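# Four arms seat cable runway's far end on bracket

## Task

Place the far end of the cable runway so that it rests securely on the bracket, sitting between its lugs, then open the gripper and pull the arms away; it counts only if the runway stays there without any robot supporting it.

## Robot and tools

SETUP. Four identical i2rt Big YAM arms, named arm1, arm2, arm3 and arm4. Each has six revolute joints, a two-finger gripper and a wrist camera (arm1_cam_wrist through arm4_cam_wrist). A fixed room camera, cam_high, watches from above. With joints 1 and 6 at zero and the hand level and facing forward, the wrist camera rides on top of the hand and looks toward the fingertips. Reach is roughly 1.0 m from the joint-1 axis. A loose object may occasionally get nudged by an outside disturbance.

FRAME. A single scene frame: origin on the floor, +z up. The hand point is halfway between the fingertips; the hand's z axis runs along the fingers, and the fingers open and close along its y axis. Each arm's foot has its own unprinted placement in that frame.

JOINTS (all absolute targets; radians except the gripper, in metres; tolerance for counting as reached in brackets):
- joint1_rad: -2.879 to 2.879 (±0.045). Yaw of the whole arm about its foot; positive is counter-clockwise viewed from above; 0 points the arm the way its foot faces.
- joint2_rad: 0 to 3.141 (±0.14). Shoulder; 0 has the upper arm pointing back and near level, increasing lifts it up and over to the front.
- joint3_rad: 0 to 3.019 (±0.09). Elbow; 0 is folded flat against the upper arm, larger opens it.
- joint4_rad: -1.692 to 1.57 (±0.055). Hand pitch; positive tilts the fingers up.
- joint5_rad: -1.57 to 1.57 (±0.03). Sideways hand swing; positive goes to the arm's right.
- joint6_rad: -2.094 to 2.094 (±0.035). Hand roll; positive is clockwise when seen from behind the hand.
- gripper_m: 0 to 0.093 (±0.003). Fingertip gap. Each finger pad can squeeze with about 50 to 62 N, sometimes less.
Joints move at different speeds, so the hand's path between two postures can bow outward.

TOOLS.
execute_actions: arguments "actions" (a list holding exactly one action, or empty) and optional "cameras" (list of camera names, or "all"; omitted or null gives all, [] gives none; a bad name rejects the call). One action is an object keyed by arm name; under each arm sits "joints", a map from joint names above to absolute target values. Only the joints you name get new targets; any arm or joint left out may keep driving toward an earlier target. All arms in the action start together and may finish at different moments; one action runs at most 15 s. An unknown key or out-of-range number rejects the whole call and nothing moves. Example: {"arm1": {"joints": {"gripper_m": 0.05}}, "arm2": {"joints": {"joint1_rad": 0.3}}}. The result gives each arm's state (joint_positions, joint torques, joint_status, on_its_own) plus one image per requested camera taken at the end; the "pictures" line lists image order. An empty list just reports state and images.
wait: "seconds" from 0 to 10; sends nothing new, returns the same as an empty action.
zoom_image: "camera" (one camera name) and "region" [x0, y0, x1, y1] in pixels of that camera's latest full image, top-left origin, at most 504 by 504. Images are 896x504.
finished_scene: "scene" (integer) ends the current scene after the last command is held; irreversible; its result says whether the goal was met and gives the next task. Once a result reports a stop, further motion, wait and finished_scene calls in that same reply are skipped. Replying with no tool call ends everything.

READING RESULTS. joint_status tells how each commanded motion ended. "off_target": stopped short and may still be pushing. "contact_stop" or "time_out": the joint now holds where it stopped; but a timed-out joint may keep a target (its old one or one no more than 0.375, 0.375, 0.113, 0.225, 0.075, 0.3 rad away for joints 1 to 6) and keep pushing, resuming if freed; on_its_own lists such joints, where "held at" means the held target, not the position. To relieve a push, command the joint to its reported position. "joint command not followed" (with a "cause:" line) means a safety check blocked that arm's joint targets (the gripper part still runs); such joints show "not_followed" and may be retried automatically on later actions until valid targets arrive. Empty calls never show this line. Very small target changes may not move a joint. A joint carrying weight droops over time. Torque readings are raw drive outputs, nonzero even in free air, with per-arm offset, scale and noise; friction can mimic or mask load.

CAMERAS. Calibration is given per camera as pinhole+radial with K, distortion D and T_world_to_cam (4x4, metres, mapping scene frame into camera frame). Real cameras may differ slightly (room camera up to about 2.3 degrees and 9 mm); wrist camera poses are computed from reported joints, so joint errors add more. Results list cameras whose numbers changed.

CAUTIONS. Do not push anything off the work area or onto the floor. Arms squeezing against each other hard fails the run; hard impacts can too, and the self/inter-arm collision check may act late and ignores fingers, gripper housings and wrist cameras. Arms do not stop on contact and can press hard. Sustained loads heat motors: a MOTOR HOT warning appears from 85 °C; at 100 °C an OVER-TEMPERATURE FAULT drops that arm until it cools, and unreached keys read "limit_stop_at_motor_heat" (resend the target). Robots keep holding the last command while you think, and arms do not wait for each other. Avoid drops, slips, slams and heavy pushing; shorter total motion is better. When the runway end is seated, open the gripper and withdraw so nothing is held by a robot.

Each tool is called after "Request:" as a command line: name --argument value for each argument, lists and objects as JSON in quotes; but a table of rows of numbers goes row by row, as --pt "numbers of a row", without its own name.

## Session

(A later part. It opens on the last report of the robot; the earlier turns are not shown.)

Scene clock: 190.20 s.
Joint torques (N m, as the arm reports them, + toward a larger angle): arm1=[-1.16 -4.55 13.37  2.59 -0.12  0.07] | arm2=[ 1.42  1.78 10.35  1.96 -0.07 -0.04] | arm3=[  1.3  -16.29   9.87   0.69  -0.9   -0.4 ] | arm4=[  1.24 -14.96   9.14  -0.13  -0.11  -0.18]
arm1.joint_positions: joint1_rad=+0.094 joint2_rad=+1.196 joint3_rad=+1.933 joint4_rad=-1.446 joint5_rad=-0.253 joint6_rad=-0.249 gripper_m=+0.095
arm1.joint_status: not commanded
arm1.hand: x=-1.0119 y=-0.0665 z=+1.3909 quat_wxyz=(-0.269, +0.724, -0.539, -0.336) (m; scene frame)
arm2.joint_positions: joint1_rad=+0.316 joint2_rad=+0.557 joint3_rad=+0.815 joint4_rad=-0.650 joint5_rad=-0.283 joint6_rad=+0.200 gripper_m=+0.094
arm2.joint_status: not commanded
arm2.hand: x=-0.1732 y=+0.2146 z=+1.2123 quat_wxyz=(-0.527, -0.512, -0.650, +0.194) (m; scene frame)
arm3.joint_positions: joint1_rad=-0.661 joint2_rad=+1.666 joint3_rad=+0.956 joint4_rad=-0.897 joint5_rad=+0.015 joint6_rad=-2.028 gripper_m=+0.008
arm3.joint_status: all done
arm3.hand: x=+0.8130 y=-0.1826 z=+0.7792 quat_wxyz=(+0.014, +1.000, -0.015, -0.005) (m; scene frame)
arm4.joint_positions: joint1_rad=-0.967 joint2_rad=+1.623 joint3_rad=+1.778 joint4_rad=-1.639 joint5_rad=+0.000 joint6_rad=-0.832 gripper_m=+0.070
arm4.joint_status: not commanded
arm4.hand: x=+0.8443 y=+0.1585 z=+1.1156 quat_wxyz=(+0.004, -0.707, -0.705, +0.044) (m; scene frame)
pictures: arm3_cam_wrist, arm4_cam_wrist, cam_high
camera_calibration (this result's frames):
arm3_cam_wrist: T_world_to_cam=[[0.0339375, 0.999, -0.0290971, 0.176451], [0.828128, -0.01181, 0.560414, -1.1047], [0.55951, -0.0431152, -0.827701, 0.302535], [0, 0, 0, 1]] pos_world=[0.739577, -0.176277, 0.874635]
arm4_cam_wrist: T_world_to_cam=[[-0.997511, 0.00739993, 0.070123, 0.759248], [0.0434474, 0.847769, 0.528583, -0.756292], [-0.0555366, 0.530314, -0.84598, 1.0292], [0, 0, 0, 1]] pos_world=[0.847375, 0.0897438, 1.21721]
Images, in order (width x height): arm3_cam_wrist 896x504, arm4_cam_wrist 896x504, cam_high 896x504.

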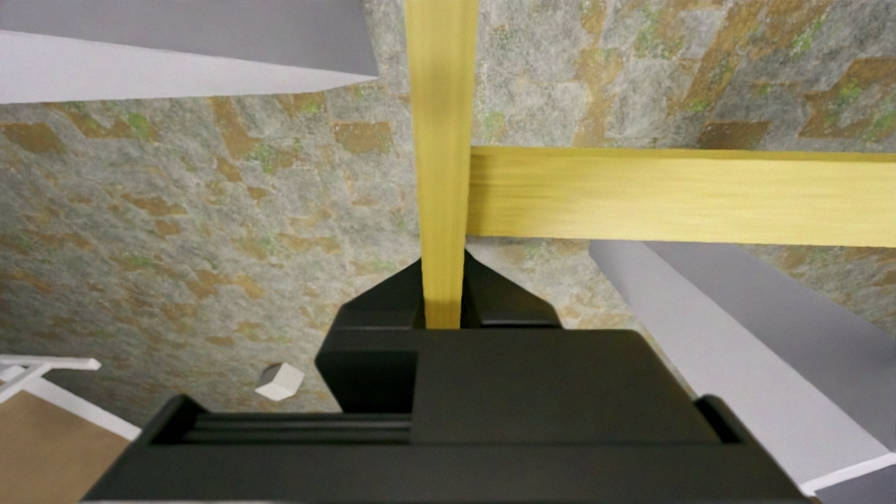

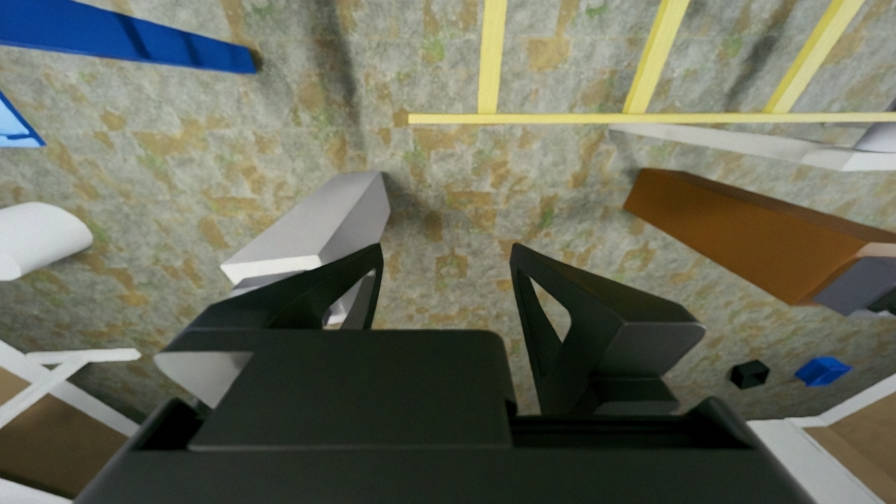

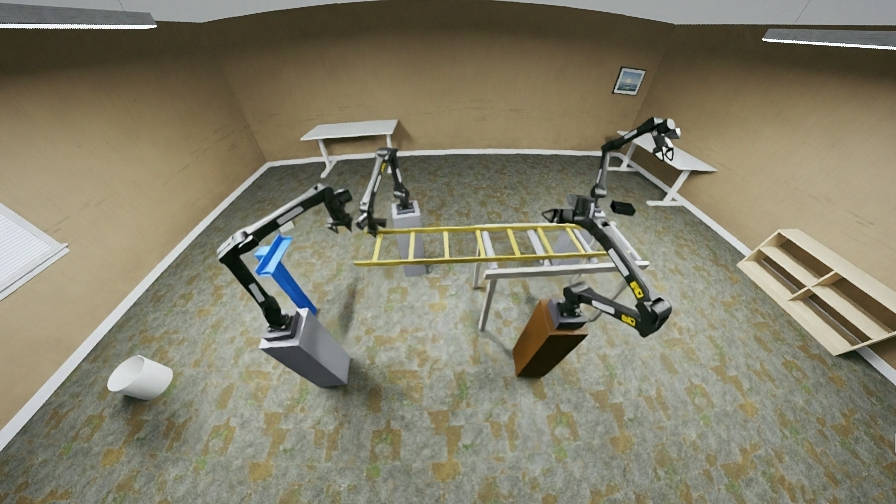

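Request:
execute_actions --actions '[{"arm4":{"joints":{"joint1_rad":-0.884,"joint2_rad":2.115,"joint3_rad":1.985,"joint4_rad":-1.4,"joint6_rad":-0.76}}}]' --cameras '["cam_high","arm4_cam_wrist"]'

Scene clock: 203.90 s.
Joint torques (N m, as the arm reports them, + toward a larger angle): arm1=[-1.14 -4.56 13.38  2.58 -0.12  0.07] | arm2=[ 1.32  1.56 10.31  1.97 -0.07 -0.02] | arm3=[  1.25 -16.27   9.84   0.67  -0.9   -0.4 ] | arm4=[  0.32 -22.04   9.2    0.55  -0.1    0.05]
arm1.joint_positions: joint1_rad=+0.094 joint2_rad=+1.196 joint3_rad=+1.933 joint4_rad=-1.446 joint5_rad=-0.253 joint6_rad=-0.249 gripper_m=+0.095
arm1.joint_status: not commanded
arm1.hand: x=-1.0119 y=-0.0665 z=+1.3909 quat_wxyz=(-0.269, +0.724, -0.539, -0.336) (m; scene frame)
arm2.joint_positions: joint1_rad=+0.316 joint2_rad=+0.557 joint3_rad=+0.815 joint4_rad=-0.650 joint5_rad=-0.283 joint6_rad=+0.200 gripper_m=+0.094
arm2.joint_status: not commanded
arm2.hand: x=-0.1732 y=+0.2146 z=+1.2123 quat_wxyz=(-0.527, -0.512, -0.650, +0.194) (m; scene frame)
arm3.joint_positions: joint1_rad=-0.661 joint2_rad=+1.666 joint3_rad=+0.956 joint4_rad=-0.897 joint5_rad=+0.015 joint6_rad=-2.028 gripper_m=+0.008
arm3.joint_status: not commanded
arm3.hand: x=+0.8130 y=-0.1826 z=+0.7792 quat_wxyz=(+0.014, +1.000, -0.015, -0.005) (m; scene frame)
arm4.joint_positions: joint1_rad=-0.877 joint2_rad=+2.142 joint3_rad=+1.959 joint4_rad=-1.415 joint5_rad=+0.000 joint6_rad=-0.772 gripper_m=+0.070
arm4.joint_status: all done
arm4.hand: x=+0.7773 y=+0.0205 z=+0.8935 quat_wxyz=(+0.003, -0.698, -0.716, -0.013) (m; scene frame)
pictures: arm4_cam_wrist, cam_high
camera_calibration (this result's frames):
arm4_cam_wrist: T_world_to_cam=[[-0.999642, -0.0235908, -0.012612, 0.785282], [-0.0264666, 0.803714, 0.594427, -0.522643], [-0.00388659, 0.594548, -0.804051, 0.83189], [0, 0, 0, 1]] pos_world=[0.774401, -0.0560175, 0.989458]
Images, in order (width x height): arm4_cam_wrist 896x504, cam_high 896x504.

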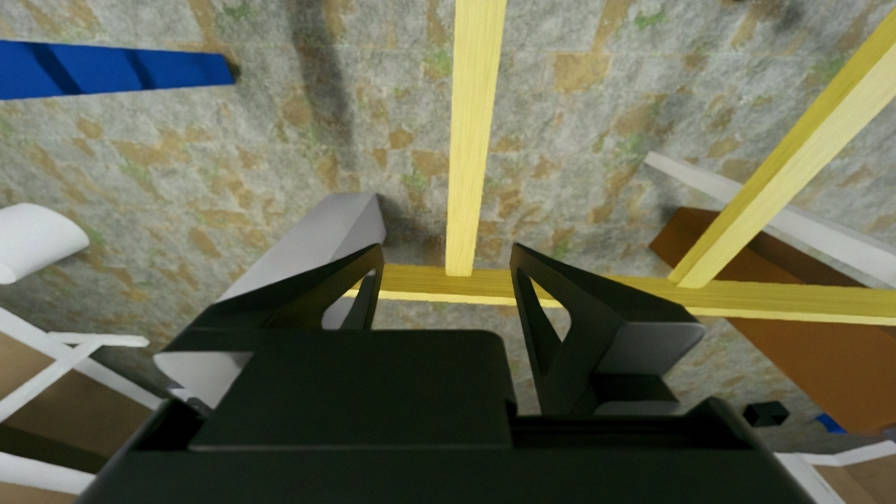

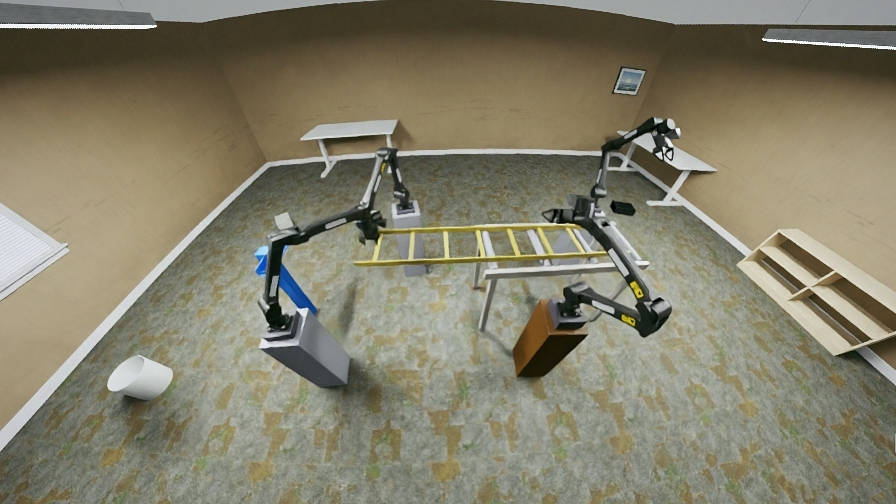

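Request:
execute_actions --actions '[{"arm4":{"joints":{"joint1_rad":-0.905,"joint2_rad":2.255,"joint3_rad":1.855,"joint4_rad":-1.135,"joint6_rad":-0.78}}}]' --cameras '["cam_high","arm4_cam_wrist"]'

Scene clock: 208.40 s.
Joint torques (N m, as the arm reports them, + toward a larger angle): arm1=[-1.11 -4.53 13.38  2.59 -0.12  0.08] | arm2=[ 1.13  1.54 10.34  2.04 -0.09 -0.02] | arm3=[  1.23 -16.29   9.86   0.68  -0.9   -0.4 ] | arm4=[  0.38 -22.23   7.66   0.7   -0.1   -0.16]
arm1.joint_positions: joint1_rad=+0.094 joint2_rad=+1.196 joint3_rad=+1.933 joint4_rad=-1.446 joint5_rad=-0.253 joint6_rad=-0.249 gripper_m=+0.095
arm1.joint_status: not commanded
arm1.hand: x=-1.0119 y=-0.0665 z=+1.3909 quat_wxyz=(-0.269, +0.724, -0.539, -0.336) (m; scene frame)
arm2.joint_positions: joint1_rad=+0.316 joint2_rad=+0.557 joint3_rad=+0.815 joint4_rad=-0.650 joint5_rad=-0.283 joint6_rad=+0.200 gripper_m=+0.094
arm2.joint_status: not commanded
arm2.hand: x=-0.1732 y=+0.2146 z=+1.2123 quat_wxyz=(-0.527, -0.512, -0.650, +0.194) (m; scene frame)
arm3.joint_positions: joint1_rad=-0.661 joint2_rad=+1.666 joint3_rad=+0.956 joint4_rad=-0.897 joint5_rad=+0.015 joint6_rad=-2.028 gripper_m=+0.008
arm3.joint_status: not commanded
arm3.hand: x=+0.8130 y=-0.1826 z=+0.7792 quat_wxyz=(+0.014, +1.000, -0.015, -0.005) (m; scene frame)
arm4.joint_positions: joint1_rad=-0.901 joint2_rad=+2.278 joint3_rad=+1.841 joint4_rad=-1.153 joint5_rad=+0.000 joint6_rad=-0.772 gripper_m=+0.070
arm4.joint_status: all done
arm4.hand: x=+0.7597 y=+0.0257 z=+0.7635 quat_wxyz=(+0.002, -0.706, -0.708, -0.009) (m; scene frame)
pictures: arm4_cam_wrist, cam_high
camera_calibration (this result's frames):
arm4_cam_wrist: T_world_to_cam=[[-0.999976, 0.000341778, -0.00697864, 0.761419], [-0.00383966, 0.807584, 0.58974, -0.463672], [0.0058374, 0.589752, -0.807563, 0.719578], [0, 0, 0, 1]] pos_world=[0.75542, -0.0501783, 0.859865]
Images, in order (width x height): arm4_cam_wrist 896x504, cam_high 896x504.

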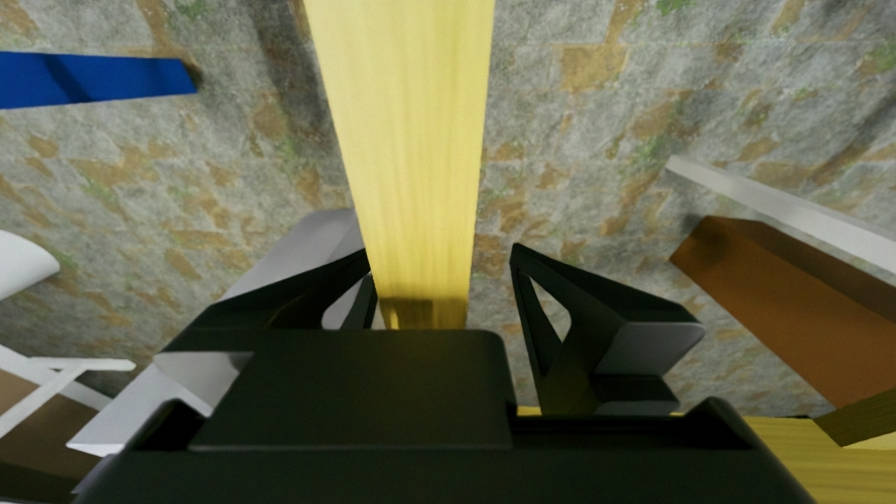

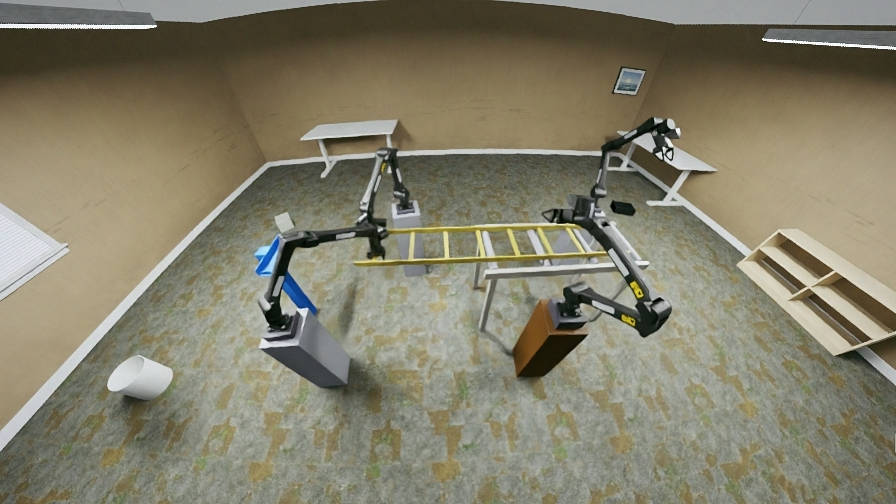

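Request:
execute_actions --actions '[{"arm4":{"joints":{"gripper_m":0.0}},"arm3":{"joints":{"gripper_m":0.05}}}]' --cameras '["arm4_cam_wrist"]'

Request:
execute_actions --actions '[{"arm3":{"joints":{"joint2_rad":1.45,"joint3_rad":1.15,"joint4_rad":-1.27}}}]' --cameras '["cam_high"]'

Scene clock: 214.20 s.
Joint torques (N m, as the arm reports them, + toward a larger angle): arm1=[-1.11 -4.54 13.38  2.59 -0.11  0.08] | arm2=[ 1.23  1.66 10.38  1.86 -0.08 -0.03] | arm3=[  0.38 -13.98  10.17   0.72  -0.36  -0.26] | arm4=[  0.21 -22.32   7.97   0.63   0.02  -0.22]
arm1.joint_positions: joint1_rad=+0.094 joint2_rad=+1.196 joint3_rad=+1.933 joint4_rad=-1.446 joint5_rad=-0.253 joint6_rad=-0.249 gripper_m=+0.095
arm1.joint_status: not commanded
arm1.hand: x=-1.0119 y=-0.0665 z=+1.3909 quat_wxyz=(-0.269, +0.724, -0.539, -0.336) (m; scene frame)
arm2.joint_positions: joint1_rad=+0.316 joint2_rad=+0.557 joint3_rad=+0.815 joint4_rad=-0.650 joint5_rad=-0.283 joint6_rad=+0.200 gripper_m=+0.094
arm2.joint_status: not commanded
arm2.hand: x=-0.1732 y=+0.2146 z=+1.2123 quat_wxyz=(-0.527, -0.512, -0.650, +0.194) (m; scene frame)
arm3.joint_positions: joint1_rad=-0.648 joint2_rad=+1.641 joint3_rad=+0.956 joint4_rad=-0.897 joint5_rad=+0.004 joint6_rad=-2.051 gripper_m=+0.050
arm3.joint_status: all done
arm3.hand: x=+0.8083 y=-0.1769 z=+0.7888 quat_wxyz=(+0.001, +1.000, +0.003, -0.004) (m; scene frame)
arm4.joint_positions: joint1_rad=-0.900 joint2_rad=+2.277 joint3_rad=+1.837 joint4_rad=-1.151 joint5_rad=-0.003 joint6_rad=-0.766 gripper_m=+0.021
arm4.joint_status: gripper_m off_target (ended at +0.021, target +0.000)
arm4.hand: x=+0.7613 y=+0.0257 z=+0.7626 quat_wxyz=(+0.001, -0.708, -0.706, -0.009) (m; scene frame)
pictures: arm4_cam_wrist
camera_calibration (this result's frames):
arm4_cam_wrist: T_world_to_cam=[[-0.999941, 0.00496453, -0.00961119, 0.764922], [-0.00164842, 0.808168, 0.588949, -0.464214], [0.0106913, 0.58893, -0.808113, 0.715653], [0, 0, 0, 1]] pos_world=[0.756461, -0.0501041, 0.859079]
Images, in order (width x height): arm4_cam_wrist 896x504.

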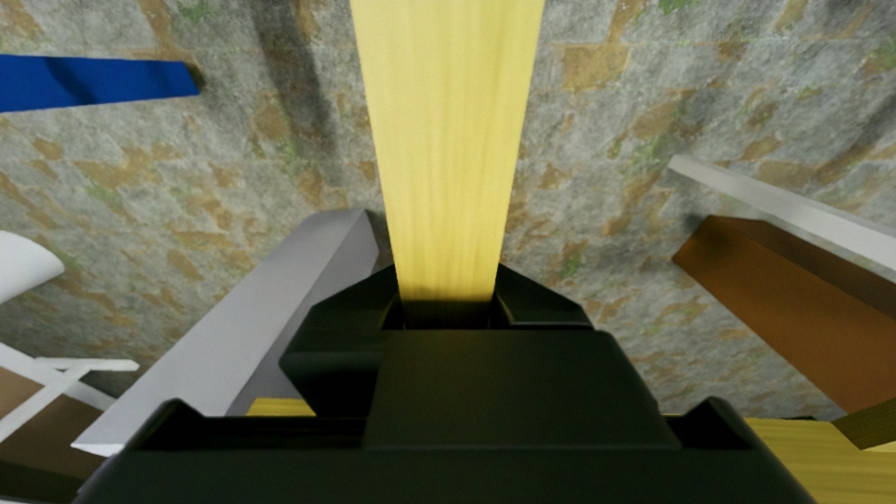

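Scene clock: 215.37 s.
Joint torques (N m, as the arm reports them, + toward a larger angle): arm1=[-1.12 -4.55 13.38  2.59 -0.12  0.08] | arm2=[ 0.71  1.61 10.39  2.17 -0.06 -0.05] | arm3=[  0.37 -11.53  11.14   0.1   -0.36  -0.19] | arm4=[  0.27 -22.18   7.98   0.64   0.02  -0.23]
arm1.joint_positions: joint1_rad=+0.094 joint2_rad=+1.196 joint3_rad=+1.933 joint4_rad=-1.446 joint5_rad=-0.253 joint6_rad=-0.249 gripper_m=+0.095
arm1.joint_status: not commanded
arm1.hand: x=-1.0119 y=-0.0665 z=+1.3909 quat_wxyz=(-0.269, +0.724, -0.539, -0.336) (m; scene frame)
arm2.joint_positions: joint1_rad=+0.316 joint2_rad=+0.557 joint3_rad=+0.815 joint4_rad=-0.650 joint5_rad=-0.283 joint6_rad=+0.200 gripper_m=+0.094
arm2.joint_status: not commanded
arm2.hand: x=-0.1732 y=+0.2146 z=+1.2123 quat_wxyz=(-0.527, -0.512, -0.650, +0.194) (m; scene frame)
arm3.joint_positions: joint1_rad=-0.648 joint2_rad=+1.448 joint3_rad=+1.128 joint4_rad=-1.256 joint5_rad=+0.004 joint6_rad=-2.052 gripper_m=+0.050
arm3.joint_status: all done
arm3.hand: x=+0.8067 y=-0.1830 z=+0.9215 quat_wxyz=(-0.002, +1.000, +0.003, -0.002) (m; scene frame)
arm4.joint_positions: joint1_rad=-0.900 joint2_rad=+2.277 joint3_rad=+1.837 joint4_rad=-1.151 joint5_rad=-0.003 joint6_rad=-0.766 gripper_m=+0.021
arm4.joint_status: not commanded
arm4.hand: x=+0.7613 y=+0.0257 z=+0.7626 quat_wxyz=(+0.001, -0.708, -0.706, -0.009) (m; scene frame)
pictures: cam_high
Images, in order (width x height): cam_high 896x504.

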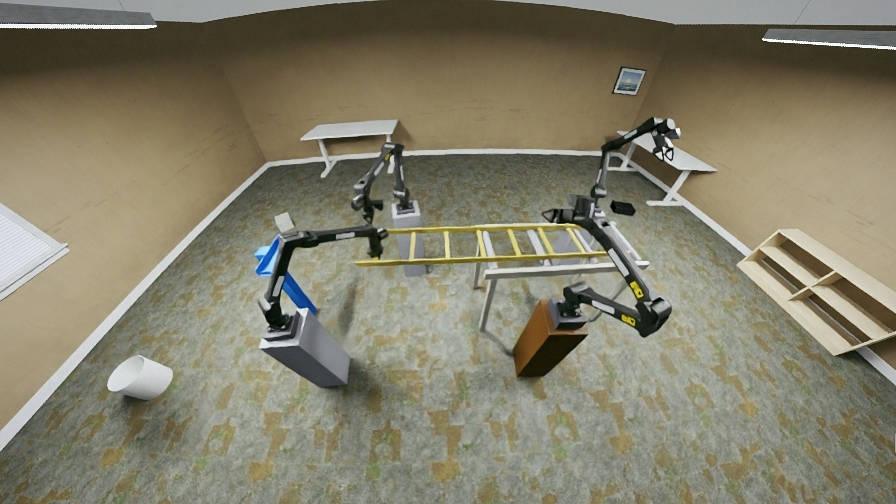

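Request:
execute_actions --actions '[{"arm4":{"joints":{"joint1_rad":-0.751,"joint2_rad":2.02,"joint3_rad":1.54,"joint4_rad":-1.03,"joint6_rad":-0.63}},"arm3":{"joints":{"joint1_rad":-1.23,"joint2_rad":0.9,"joint3_rad":1.3,"joint4_rad":-0.6,"joint6_rad":0}}}]' --cameras '[]'

Request:
execute_actions --actions '[{"arm4":{"joints":{"joint1_rad":-0.558,"joint2_rad":1.885,"joint3_rad":1.325,"joint4_rad":-0.945,"joint6_rad":-0.43}}}]' --cameras '[]'

Request:
execute_actions --actions '[{"arm4":{"joints":{"joint1_rad":-0.326,"joint2_rad":1.80,"joint3_rad":1.205,"joint4_rad":-0.9,"joint6_rad":-0.2}}}]' --cameras '["cam_high","arm3_cam_wrist"]'

Scene clock: 233.07 s.
Joint torques (N m, as the arm reports them, + toward a larger angle): arm1=[-1.11 -4.59 13.38  2.6  -0.12  0.08] | arm2=[ 0.96  1.99 10.34  1.99 -0.07 -0.05] | arm3=[-0.81 -5.7  13.23  3.26 -0.13 -0.05] | arm4=[ -0.72 -23.42   9.44  -0.48   0.    -0.4 ]
arm1.joint_positions: joint1_rad=+0.094 joint2_rad=+1.196 joint3_rad=+1.933 joint4_rad=-1.446 joint5_rad=-0.253 joint6_rad=-0.249 gripper_m=+0.095
arm1.joint_status: not commanded
arm1.hand: x=-1.0119 y=-0.0665 z=+1.3909 quat_wxyz=(-0.269, +0.724, -0.539, -0.336) (m; scene frame)
arm2.joint_positions: joint1_rad=+0.316 joint2_rad=+0.557 joint3_rad=+0.815 joint4_rad=-0.650 joint5_rad=-0.283 joint6_rad=+0.200 gripper_m=+0.094
arm2.joint_status: not commanded
arm2.hand: x=-0.1732 y=+0.2146 z=+1.2123 quat_wxyz=(-0.527, -0.512, -0.650, +0.194) (m; scene frame)
arm3.joint_positions: joint1_rad=-1.223 joint2_rad=+0.905 joint3_rad=+1.271 joint4_rad=-0.624 joint5_rad=+0.001 joint6_rad=-0.009 gripper_m=+0.050
arm3.joint_status: all done
arm3.hand: x=+1.0016 y=-0.3295 z=+1.3144 quat_wxyz=(-0.589, +0.203, -0.765, -0.159) (m; scene frame)
arm4.joint_positions: joint1_rad=-0.732 joint2_rad=+2.091 joint3_rad=+1.494 joint4_rad=-1.014 joint5_rad=-0.003 joint6_rad=-0.599 gripper_m=+0.021
arm4.joint_status: all done
arm4.hand: x=+0.8949 y=+0.0258 z=+0.7609 quat_wxyz=(+0.005, -0.708, -0.706, -0.019) (m; scene frame)
pictures: none
No camera images: the call's "cameras" was empty. Leave "cameras" out to get every camera's image.

Scene clock: 234.70 s.
Joint torques (N m, as the arm reports them, + toward a larger angle): arm1=[-1.12 -4.51 13.39  2.59 -0.12  0.08] | arm2=[ 1.24  1.65 10.41  2.   -0.08 -0.02] | arm3=[-0.82 -5.67 13.23  3.27 -0.13 -0.05] | arm4=[  0.3  -22.76   8.61  -0.8   -0.03  -0.16]
arm1.joint_positions: joint1_rad=+0.094 joint2_rad=+1.196 joint3_rad=+1.933 joint4_rad=-1.446 joint5_rad=-0.253 joint6_rad=-0.249 gripper_m=+0.095
arm1.joint_status: not commanded
arm1.hand: x=-1.0119 y=-0.0665 z=+1.3909 quat_wxyz=(-0.269, +0.724, -0.539, -0.336) (m; scene frame)
arm2.joint_positions: joint1_rad=+0.316 joint2_rad=+0.557 joint3_rad=+0.815 joint4_rad=-0.650 joint5_rad=-0.283 joint6_rad=+0.200 gripper_m=+0.094
arm2.joint_status: not commanded
arm2.hand: x=-0.1732 y=+0.2146 z=+1.2123 quat_wxyz=(-0.527, -0.512, -0.650, +0.194) (m; scene frame)
arm3.joint_positions: joint1_rad=-1.223 joint2_rad=+0.905 joint3_rad=+1.271 joint4_rad=-0.624 joint5_rad=+0.001 joint6_rad=-0.008 gripper_m=+0.050
arm3.joint_status: not commanded
arm3.hand: x=+1.0016 y=-0.3295 z=+1.3144 quat_wxyz=(-0.589, +0.203, -0.765, -0.159) (m; scene frame)
arm4.joint_positions: joint1_rad=-0.554 joint2_rad=+1.974 joint3_rad=+1.285 joint4_rad=-0.920 joint5_rad=-0.002 joint6_rad=-0.422 gripper_m=+0.021
arm4.joint_status: all done
arm4.hand: x=+1.0069 y=+0.0274 z=+0.7592 quat_wxyz=(+0.008, -0.707, -0.706, -0.017) (m; scene frame)
pictures: none
No camera images: the call's "cameras" was empty. Leave "cameras" out to get every camera's image.

Scene clock: 236.53 s.
Joint torques (N m, as the arm reports them, + toward a larger angle): arm1=[-1.13 -4.52 13.39  2.56 -0.12  0.08] | arm2=[ 1.26  1.59 10.37  2.01 -0.07 -0.03] | arm3=[-0.81 -5.75 13.22  3.26 -0.13 -0.05] | arm4=[  1.16 -23.23   8.25  -0.83  -0.14  -0.03]
arm1.joint_positions: joint1_rad=+0.094 joint2_rad=+1.196 joint3_rad=+1.933 joint4_rad=-1.446 joint5_rad=-0.253 joint6_rad=-0.249 gripper_m=+0.095
arm1.joint_status: not commanded
arm1.hand: x=-1.0119 y=-0.0665 z=+1.3909 quat_wxyz=(-0.269, +0.724, -0.539, -0.336) (m; scene frame)
arm2.joint_positions: joint1_rad=+0.316 joint2_rad=+0.557 joint3_rad=+0.815 joint4_rad=-0.650 joint5_rad=-0.283 joint6_rad=+0.200 gripper_m=+0.094
arm2.joint_status: not commanded
arm2.hand: x=-0.1732 y=+0.2146 z=+1.2123 quat_wxyz=(-0.527, -0.512, -0.650, +0.194) (m; scene frame)
arm3.joint_positions: joint1_rad=-1.223 joint2_rad=+0.905 joint3_rad=+1.271 joint4_rad=-0.624 joint5_rad=+0.001 joint6_rad=-0.008 gripper_m=+0.050
arm3.joint_status: not commanded
arm3.hand: x=+1.0016 y=-0.3295 z=+1.3144 quat_wxyz=(-0.589, +0.203, -0.765, -0.159) (m; scene frame)
arm4.joint_positions: joint1_rad=-0.335 joint2_rad=+1.910 joint3_rad=+1.166 joint4_rad=-0.873 joint5_rad=+0.002 joint6_rad=-0.204 gripper_m=+0.021
arm4.joint_status: all done
arm4.hand: x=+1.1219 y=+0.0287 z=+0.7558 quat_wxyz=(+0.016, -0.707, -0.707, -0.018) (m; scene frame)
pictures: arm3_cam_wrist, cam_high
camera_calibration (this result's frames):
arm3_cam_wrist: T_world_to_cam=[[0.498252, -0.866997, -0.00782894, -0.775442], [-0.660281, -0.373572, -0.651516, 1.40193], [0.561938, 0.329789, -0.758594, 0.66325], [0, 0, 0, 1]] pos_world=[0.939328, -0.367316, 1.41045]
Images, in order (width x height): arm3_cam_wrist 896x504, cam_high 896x504.

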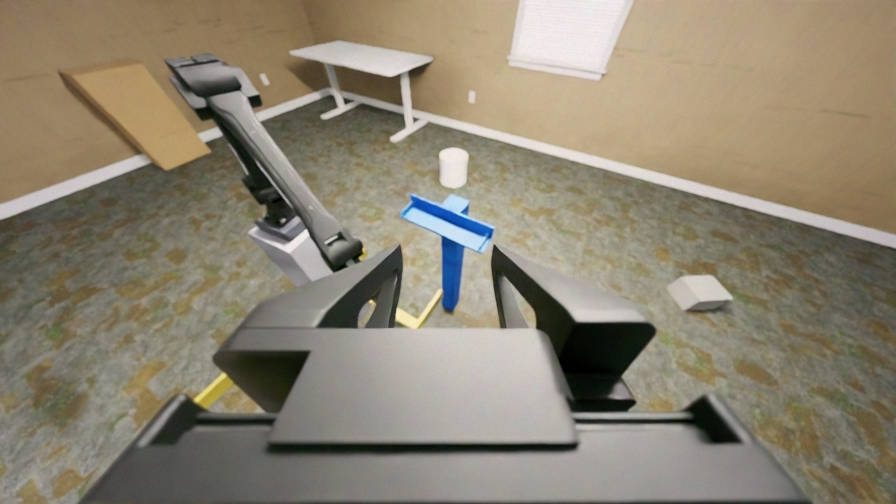

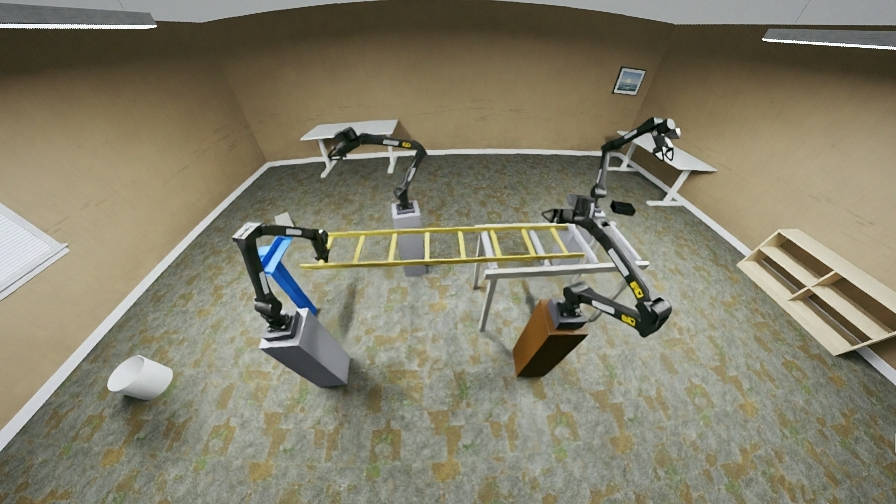

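Request:
execute_actions --actions '[{"arm4":{"joints":{"joint1_rad":-0.07,"joint2_rad":1.69,"joint3_rad":1.185,"joint4_rad":-0.92,"joint6_rad":0.05}},"arm3":{"joints":{"joint4_rad":-0.95,"gripper_m":0.09}}}]' --cameras '["cam_high","arm3_cam_wrist"]'

Scene clock: 242.00 s.
Joint torques (N m, as the arm reports them, + toward a larger angle): arm1=[-1.14 -4.54 13.38  2.58 -0.11  0.08] | arm2=[ 1.39  1.77 10.41  2.06 -0.08 -0.02] | arm3=[-0.78 -5.47 13.1   1.53 -0.14 -0.05] | arm4=[  1.34 -29.13   9.28  -1.54  -0.14  -0.04]
arm1.joint_positions: joint1_rad=+0.094 joint2_rad=+1.196 joint3_rad=+1.933 joint4_rad=-1.446 joint5_rad=-0.253 joint6_rad=-0.249 gripper_m=+0.095
arm1.joint_status: not commanded
arm1.hand: x=-1.0119 y=-0.0665 z=+1.3909 quat_wxyz=(-0.269, +0.724, -0.539, -0.336) (m; scene frame)
arm2.joint_positions: joint1_rad=+0.316 joint2_rad=+0.557 joint3_rad=+0.815 joint4_rad=-0.650 joint5_rad=-0.283 joint6_rad=+0.200 gripper_m=+0.094
arm2.joint_status: not commanded
arm2.hand: x=-0.1732 y=+0.2146 z=+1.2123 quat_wxyz=(-0.527, -0.512, -0.650, +0.194) (m; scene frame)
arm3.joint_positions: joint1_rad=-1.223 joint2_rad=+0.904 joint3_rad=+1.271 joint4_rad=-0.935 joint5_rad=+0.001 joint6_rad=-0.008 gripper_m=+0.090
arm3.joint_status: all done
arm3.hand: x=+0.9744 y=-0.3441 z=+1.2447 quat_wxyz=(-0.464, +0.226, -0.847, -0.127) (m; scene frame)
arm4.joint_positions: joint1_rad=-0.080 joint2_rad=+1.877 joint3_rad=+1.131 joint4_rad=-0.873 joint5_rad=+0.002 joint6_rad=+0.048 gripper_m=+0.020
arm4.joint_status: joint2_rad time_out (moved -0.032 of -0.220); the others done
arm4.on_its_own: joint2_rad reads +1.877 and still pushes toward +1.690 since a time_out
arm4.hand: x=+1.2431 y=+0.0313 z=+0.7606 quat_wxyz=(+0.021, -0.706, -0.708, -0.015) (m; scene frame)
pictures: arm3_cam_wrist, cam_high
camera_calibration (this result's frames):
arm3_cam_wrist: T_world_to_cam=[[0.499249, -0.866417, -0.00849192, -0.775062], [-0.80013, -0.457248, -0.388223, 1.11295], [0.33248, 0.200615, -0.921526, 1.01243], [0, 0, 0, 1]] pos_world=[0.940842, -0.365741, 1.35847]
Images, in order (width x height): arm3_cam_wrist 896x504, cam_high 896x504.

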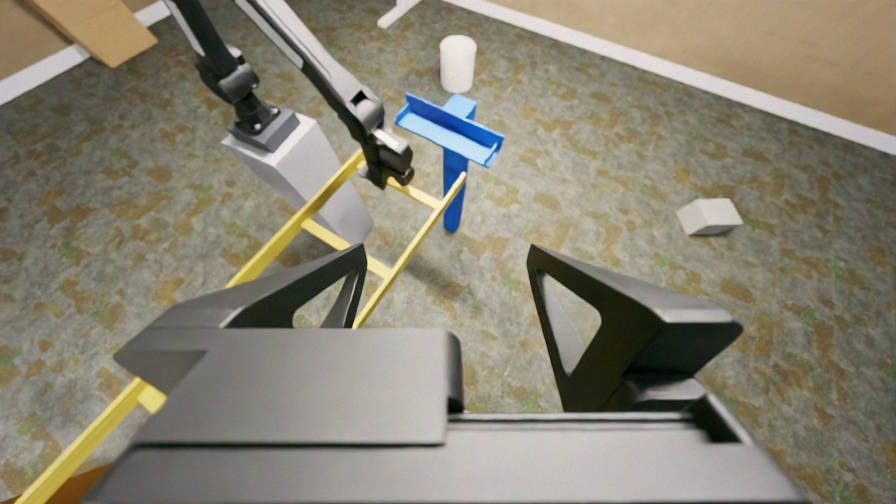

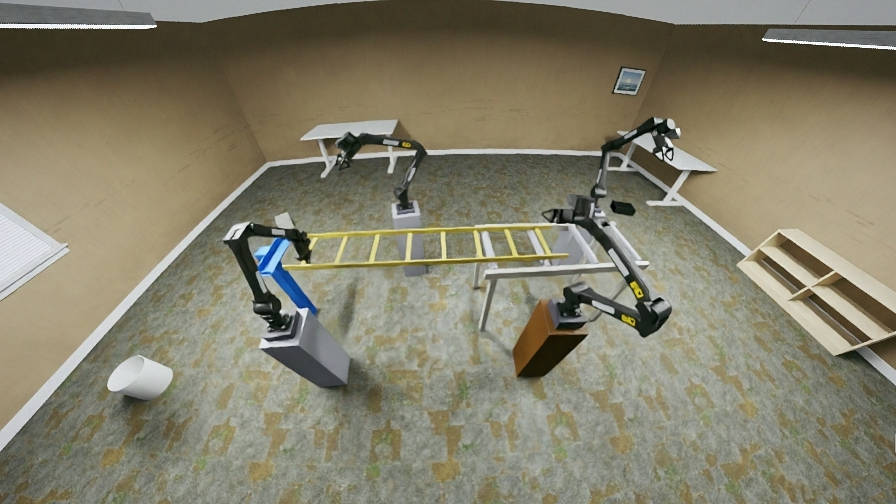

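Request:
execute_actions --actions '[{"arm3":{"joints":{"joint1_rad":-0.541,"joint2_rad":1.65,"joint3_rad":1.34,"joint4_rad":-1.23,"joint6_rad":-0.37,"gripper_m":0.08}},"arm4":{"joints":{"joint2_rad":1.76}}}]' --cameras '["arm3_cam_wrist"]'

Scene clock: 250.70 s.
Joint torques (N m, as the arm reports them, + toward a larger angle): arm1=[-1.1  -4.62 13.37  2.59 -0.12  0.08] | arm2=[ 1.51  1.61 10.35  2.03 -0.09 -0.04] | arm3=[ -0.88 -16.17  12.19   0.21  -0.17  -0.2 ] | arm4=[  1.35 -23.39   9.3   -1.56  -0.15  -0.04]
arm1.joint_positions: joint1_rad=+0.094 joint2_rad=+1.196 joint3_rad=+1.933 joint4_rad=-1.446 joint5_rad=-0.253 joint6_rad=-0.249 gripper_m=+0.095
arm1.joint_status: not commanded
arm1.hand: x=-1.0119 y=-0.0665 z=+1.3909 quat_wxyz=(-0.269, +0.724, -0.539, -0.336) (m; scene frame)
arm2.joint_positions: joint1_rad=+0.316 joint2_rad=+0.557 joint3_rad=+0.815 joint4_rad=-0.650 joint5_rad=-0.283 joint6_rad=+0.200 gripper_m=+0.094
arm2.joint_status: not commanded
arm2.hand: x=-0.1732 y=+0.2146 z=+1.2123 quat_wxyz=(-0.527, -0.512, -0.650, +0.194) (m; scene frame)
arm3.joint_positions: joint1_rad=-0.531 joint2_rad=+1.660 joint3_rad=+1.305 joint4_rad=-1.217 joint5_rad=+0.001 joint6_rad=-0.361 gripper_m=+0.080
arm3.joint_status: all done
arm3.hand: x=+0.7901 y=-0.0908 z=+0.8968 quat_wxyz=(-0.002, +0.708, -0.706, -0.005) (m; scene frame)
arm4.joint_positions: joint1_rad=-0.080 joint2_rad=+1.877 joint3_rad=+1.131 joint4_rad=-0.873 joint5_rad=+0.002 joint6_rad=+0.048 gripper_m=+0.020
arm4.joint_status: all done
arm4.hand: x=+1.2431 y=+0.0313 z=+0.7606 quat_wxyz=(+0.021, -0.706, -0.708, -0.015) (m; scene frame)
pictures: arm3_cam_wrist
camera_calibration (this result's frames):
arm3_cam_wrist: T_world_to_cam=[[0.999983, -0.000635437, -0.00577672, -0.785971], [0.00270818, -0.828529, 0.559939, -0.572192], [-0.00514199, -0.559945, -0.828514, 0.816584], [0, 0, 0, 1]] pos_world=[0.791706, -0.0173355, 0.992403]
Images, in order (width x height): arm3_cam_wrist 896x504.

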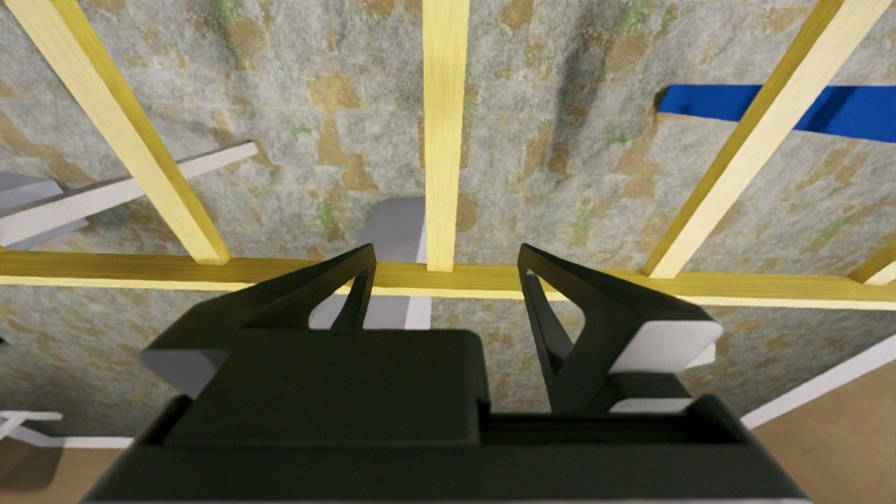

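Well aligned. Descend and grip.

Request:
execute_actions --actions '[{"arm3":{"joints":{"joint2_rad":1.825,"joint3_rad":1.165,"joint4_rad":-0.89}}}]' --cameras '[]'

Request:
execute_actions --actions '[{"arm3":{"joints":{"gripper_m":0.0}}}]' --cameras '["arm3_cam_wrist","arm4_cam_wrist"]'

Scene clock: 254.23 s.
Joint torques (N m, as the arm reports them, + toward a larger angle): arm1=[-1.12 -4.6  13.38  2.58 -0.12  0.07] | arm2=[ 1.15  1.79 10.42  1.98 -0.09 -0.03] | arm3=[ -0.89 -17.01   8.16   1.41  -0.17  -0.19] | arm4=[  1.29 -23.37   9.3   -1.57  -0.15  -0.04]
arm1.joint_positions: joint1_rad=+0.094 joint2_rad=+1.196 joint3_rad=+1.933 joint4_rad=-1.446 joint5_rad=-0.253 joint6_rad=-0.249 gripper_m=+0.095
arm1.joint_status: not commanded
arm1.hand: x=-1.0119 y=-0.0665 z=+1.3909 quat_wxyz=(-0.269, +0.724, -0.539, -0.336) (m; scene frame)
arm2.joint_positions: joint1_rad=+0.316 joint2_rad=+0.557 joint3_rad=+0.815 joint4_rad=-0.650 joint5_rad=-0.283 joint6_rad=+0.200 gripper_m=+0.094
arm2.joint_status: not commanded
arm2.hand: x=-0.1732 y=+0.2146 z=+1.2123 quat_wxyz=(-0.527, -0.512, -0.650, +0.194) (m; scene frame)
arm3.joint_positions: joint1_rad=-0.531 joint2_rad=+1.829 joint3_rad=+1.158 joint4_rad=-0.905 joint5_rad=+0.001 joint6_rad=-0.362 gripper_m=+0.080
arm3.joint_status: all done
arm3.hand: x=+0.7895 y=-0.0888 z=+0.7697 quat_wxyz=(+0.000, +0.708, -0.706, -0.004) (m; scene frame)
arm4.joint_positions: joint1_rad=-0.080 joint2_rad=+1.877 joint3_rad=+1.131 joint4_rad=-0.873 joint5_rad=+0.002 joint6_rad=+0.048 gripper_m=+0.020
arm4.joint_status: not commanded
arm4.hand: x=+1.2431 y=+0.0313 z=+0.7606 quat_wxyz=(+0.021, -0.706, -0.708, -0.015) (m; scene frame)
pictures: none
No camera images: the call's "cameras" was empty. Leave "cameras" out to get every camera's image.

Scene clock: 254.90 s.
Joint torques (N m, as the arm reports them, + toward a larger angle): arm1=[-1.1  -4.51 13.38  2.59 -0.11  0.08] | arm2=[ 0.99  1.53 10.39  2.04 -0.07 -0.04] | arm3=[ -0.86 -16.82   8.37   1.37   0.29  -0.4 ] | arm4=[  0.86 -23.53   9.33  -1.56  -0.03  -0.08]
arm1.joint_positions: joint1_rad=+0.094 joint2_rad=+1.196 joint3_rad=+1.933 joint4_rad=-1.446 joint5_rad=-0.253 joint6_rad=-0.249 gripper_m=+0.095
arm1.joint_status: not commanded
arm1.hand: x=-1.0119 y=-0.0665 z=+1.3909 quat_wxyz=(-0.269, +0.724, -0.539, -0.336) (m; scene frame)
arm2.joint_positions: joint1_rad=+0.316 joint2_rad=+0.557 joint3_rad=+0.815 joint4_rad=-0.650 joint5_rad=-0.283 joint6_rad=+0.200 gripper_m=+0.094
arm2.joint_status: not commanded
arm2.hand: x=-0.1732 y=+0.2146 z=+1.2123 quat_wxyz=(-0.527, -0.512, -0.650, +0.194) (m; scene frame)
arm3.joint_positions: joint1_rad=-0.531 joint2_rad=+1.829 joint3_rad=+1.157 joint4_rad=-0.904 joint5_rad=-0.008 joint6_rad=-0.337 gripper_m=+0.022
arm3.joint_status: gripper_m off_target (ended at +0.022, target +0.000)
arm3.hand: x=+0.7879 y=-0.0884 z=+0.7695 quat_wxyz=(+0.003, +0.700, -0.714, -0.009) (m; scene frame)
arm4.joint_positions: joint1_rad=-0.076 joint2_rad=+1.877 joint3_rad=+1.130 joint4_rad=-0.873 joint5_rad=+0.000 joint6_rad=+0.051 gripper_m=+0.020
arm4.joint_status: not commanded
arm4.hand: x=+1.2455 y=+0.0321 z=+0.7603 quat_wxyz=(+0.021, -0.705, -0.708, -0.016) (m; scene frame)
pictures: arm3_cam_wrist, arm4_cam_wrist
camera_calibration (this result's frames):
arm3_cam_wrist: T_world_to_cam=[[0.999561, -0.0245864, -0.0165109, -0.778077], [-0.0110943, -0.827759, 0.560973, -0.488785], [-0.0274594, -0.560544, -0.827669, 0.729311], [0, 0, 0, 1]] pos_world=[0.79234, -0.0149155, 0.864977]
arm4_cam_wrist: T_world_to_cam=[[-0.999961, -0.00182131, 0.00867696, 1.23534], [0.00393889, 0.785528, 0.618814, -0.496166], [-0.00794304, 0.618824, -0.78549, 0.709892], [0, 0, 0, 1]] pos_world=[1.24289, -0.0472959, 0.853928]
Images, in order (width x height): arm3_cam_wrist 896x504, arm4_cam_wrist 896x504.

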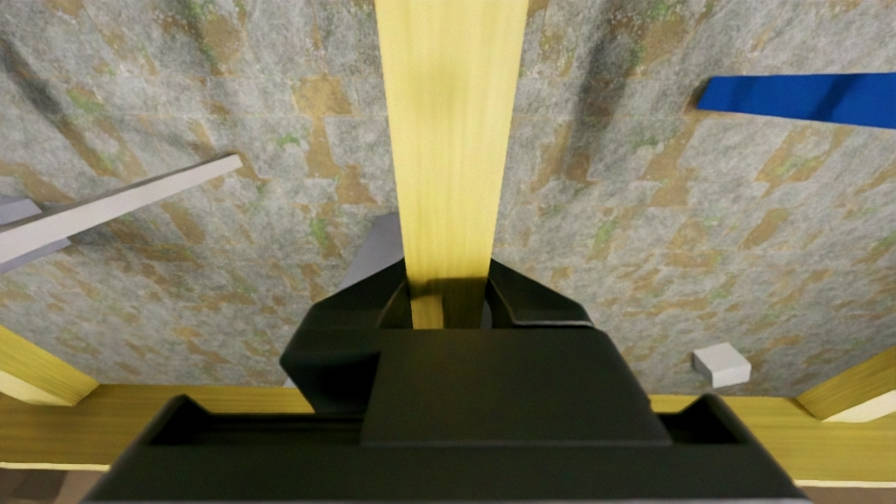

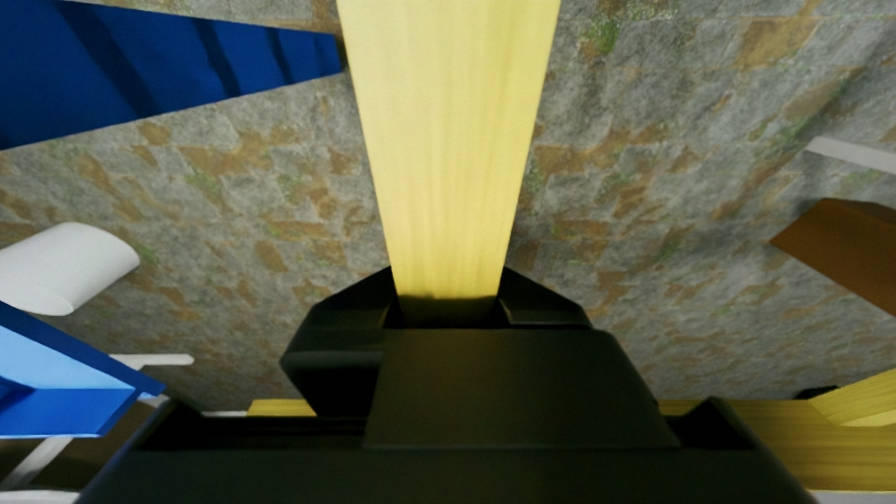

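Request:
execute_actions --actions '[{"arm4":{"joints":{"joint1_rad":0.115,"joint2_rad":1.735,"joint3_rad":1.235,"joint4_rad":-0.93,"joint6_rad":0.24}},"arm3":{"joints":{"joint1_rad":-0.695,"joint2_rad":1.78,"joint3_rad":1.33,"joint4_rad":-1.0,"joint6_rad":-0.5}}}]' --cameras '["cam_high","arm4_cam_wrist","arm3_cam_wrist"]'

Scene clock: 263.63 s.
Joint torques (N m, as the arm reports them, + toward a larger angle): arm1=[-1.13 -4.59 13.38  2.59 -0.12  0.08] | arm2=[ 0.99  1.48 10.44  2.01 -0.07 -0.03] | arm3=[ -0.43 -26.5   12.7   -0.5   -0.05  -0.17] | arm4=[  1.29 -25.28  10.05  -1.08   0.22  -0.03]
arm1.joint_positions: joint1_rad=+0.094 joint2_rad=+1.196 joint3_rad=+1.933 joint4_rad=-1.446 joint5_rad=-0.253 joint6_rad=-0.249 gripper_m=+0.095
arm1.joint_status: not commanded
arm1.hand: x=-1.0119 y=-0.0665 z=+1.3909 quat_wxyz=(-0.269, +0.724, -0.539, -0.336) (m; scene frame)
arm2.joint_positions: joint1_rad=+0.316 joint2_rad=+0.557 joint3_rad=+0.815 joint4_rad=-0.650 joint5_rad=-0.283 joint6_rad=+0.200 gripper_m=+0.094
arm2.joint_status: not commanded
arm2.hand: x=-0.1732 y=+0.2146 z=+1.2123 quat_wxyz=(-0.527, -0.512, -0.650, +0.194) (m; scene frame)
arm3.joint_positions: joint1_rad=-0.692 joint2_rad=+1.875 joint3_rad=+1.278 joint4_rad=-0.969 joint5_rad=-0.002 joint6_rad=-0.493 gripper_m=+0.022
arm3.joint_status: all done
arm3.hand: x=+0.8766 y=-0.0914 z=+0.7841 quat_wxyz=(-0.003, +0.698, -0.716, -0.007) (m; scene frame)
arm4.joint_positions: joint1_rad=+0.105 joint2_rad=+1.871 joint3_rad=+1.174 joint4_rad=-0.896 joint5_rad=-0.005 joint6_rad=+0.236 gripper_m=+0.020
arm4.joint_status: all done
arm4.hand: x=+1.3344 y=+0.0273 z=+0.7755 quat_wxyz=(+0.010, -0.707, -0.707, -0.007) (m; scene frame)
pictures: arm3_cam_wrist, arm4_cam_wrist, cam_high
camera_calibration (this result's frames):
arm3_cam_wrist: T_world_to_cam=[[0.999529, -0.0299942, -0.00644584, -0.874931], [-0.0213726, -0.831514, 0.555093, -0.485151], [-0.0220094, -0.554694, -0.831763, 0.74116], [0, 0, 0, 1]] pos_world=[0.880463, -0.0185357, 0.880134]
arm4_cam_wrist: T_world_to_cam=[[-0.99998, 0.00140162, 0.00619311, 1.32604], [0.00482014, 0.802467, 0.596677, -0.486611], [-0.00413345, 0.596695, -0.802457, 0.734148], [0, 0, 0, 1]] pos_world=[1.33139, -0.0494319, 0.87126]
Images, in order (width x height): arm3_cam_wrist 896x504, arm4_cam_wrist 896x504, cam_high 896x504.

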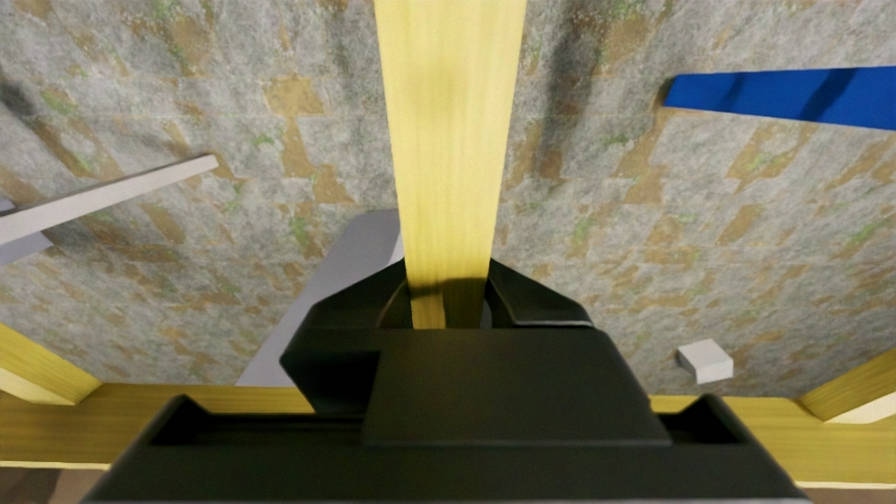

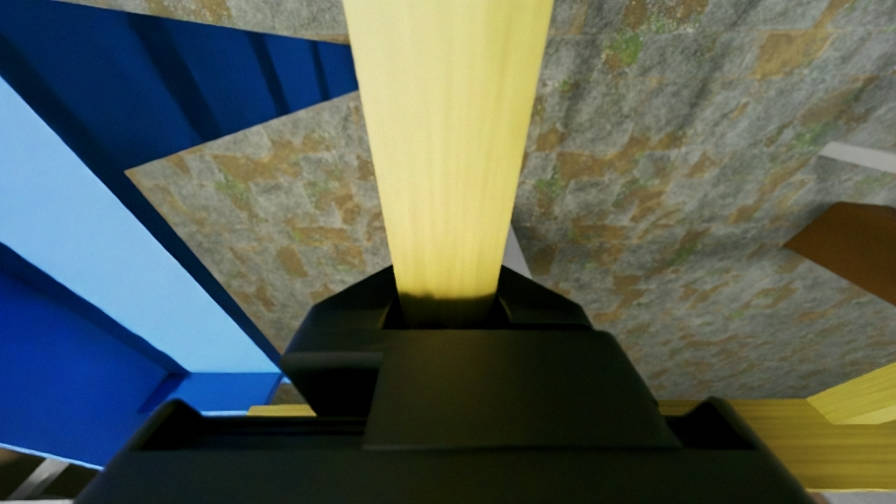

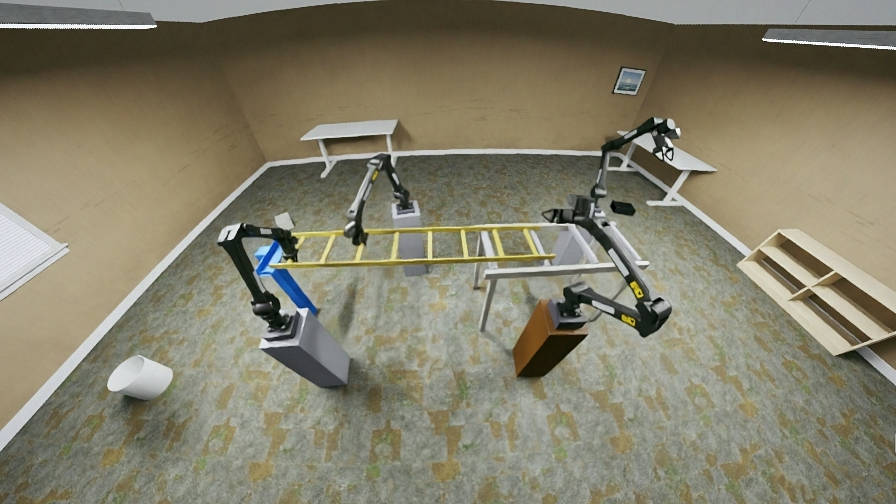

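Request:
zoom_image --camera "cam_high" --region '[240, 215, 340, 295]'

Region (240, 215, 340, 295) of cam_high's 896x504 image, scaled by 5.040, with more detail than that image has; it fills the top 403 rows of this view, and the rest is white.

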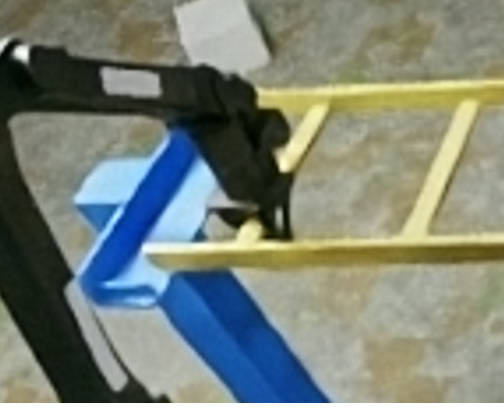

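Request:
execute_actions --actions '[{"arm4":{"joints":{"joint2_rad":1.70,"joint3_rad":1.27,"joint4_rad":-0.96}},"arm3":{"joints":{"joint2_rad":1.75,"joint3_rad":1.36,"joint4_rad":-1.03}}}]' --cameras '[]'

Request:
execute_actions --actions '[{"arm4":{"joints":{"joint1_rad":0.248,"joint2_rad":1.73,"joint3_rad":1.315,"joint4_rad":-0.975,"joint6_rad":0.37}},"arm3":{"joints":{"joint1_rad":-0.797,"joint2_rad":1.835,"joint3_rad":1.48,"joint4_rad":-1.085,"joint6_rad":-0.6}}}]' --cameras '["cam_high","arm4_cam_wrist"]'

Request:
zoom_image --camera "cam_high" --region '[240, 215, 340, 295]'

Scene clock: 291.53 s.
Joint torques (N m, as the arm reports them, + toward a larger angle): arm1=[-1.14 -4.54 13.39  2.59 -0.12  0.07] | arm2=[ 1.26  1.6  10.4   2.12 -0.08 -0.02] | arm3=[ -0.39 -27.03  15.46  -1.32  -0.05  -0.18] | arm4=[  1.23 -25.97  12.68  -1.28   0.21  -0.02]
arm1.joint_positions: joint1_rad=+0.094 joint2_rad=+1.196 joint3_rad=+1.933 joint4_rad=-1.446 joint5_rad=-0.253 joint6_rad=-0.249 gripper_m=+0.095
arm1.joint_status: not commanded
arm1.hand: x=-1.0119 y=-0.0665 z=+1.3909 quat_wxyz=(-0.269, +0.724, -0.539, -0.336) (m; scene frame)
arm2.joint_positions: joint1_rad=+0.316 joint2_rad=+0.557 joint3_rad=+0.815 joint4_rad=-0.650 joint5_rad=-0.283 joint6_rad=+0.200 gripper_m=+0.094
arm2.joint_status: not commanded
arm2.hand: x=-0.1732 y=+0.2146 z=+1.2123 quat_wxyz=(-0.527, -0.512, -0.650, +0.194) (m; scene frame)
arm3.joint_positions: joint1_rad=-0.692 joint2_rad=+1.856 joint3_rad=+1.278 joint4_rad=-0.980 joint5_rad=-0.002 joint6_rad=-0.493 gripper_m=+0.022
arm3.joint_status: all done
arm3.hand: x=+0.8763 y=-0.0917 z=+0.7935 quat_wxyz=(-0.008, +0.698, -0.716, -0.009) (m; scene frame)
arm4.joint_positions: joint1_rad=+0.105 joint2_rad=+1.844 joint3_rad=+1.177 joint4_rad=-0.919 joint5_rad=-0.005 joint6_rad=+0.235 gripper_m=+0.020
arm4.joint_status: joint2_rad time_out (moved -0.027 of -0.171); joint3_rad time_out (moved +0.002 of +0.096); the others done
arm4.on_its_own: joint2_rad reads +1.844 and still pushes toward +1.700 since a time_out; joint3_rad reads +1.177 and still pushes toward +1.270 since a time_out
arm4.hand: x=+1.3343 y=+0.0280 z=+0.7887 quat_wxyz=(+0.008, -0.707, -0.708, -0.006) (m; scene frame)
pictures: none
No camera images: the call's "cameras" was empty. Leave "cameras" out to get every camera's image.

not run: a stop came earlier in this reply.

Region (240, 215, 340, 295) of cam_high's 896x504 image, scaled by 5.040, with more detail than that image has; it fills the top 403 rows of this view, and the rest is white.

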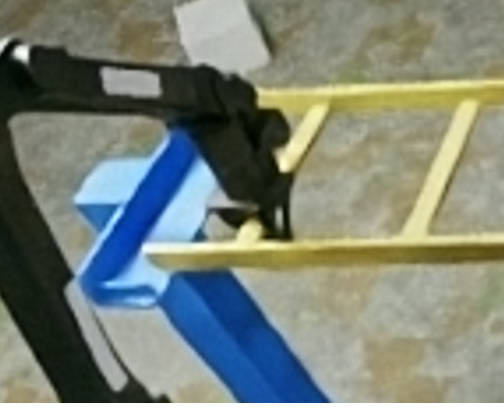

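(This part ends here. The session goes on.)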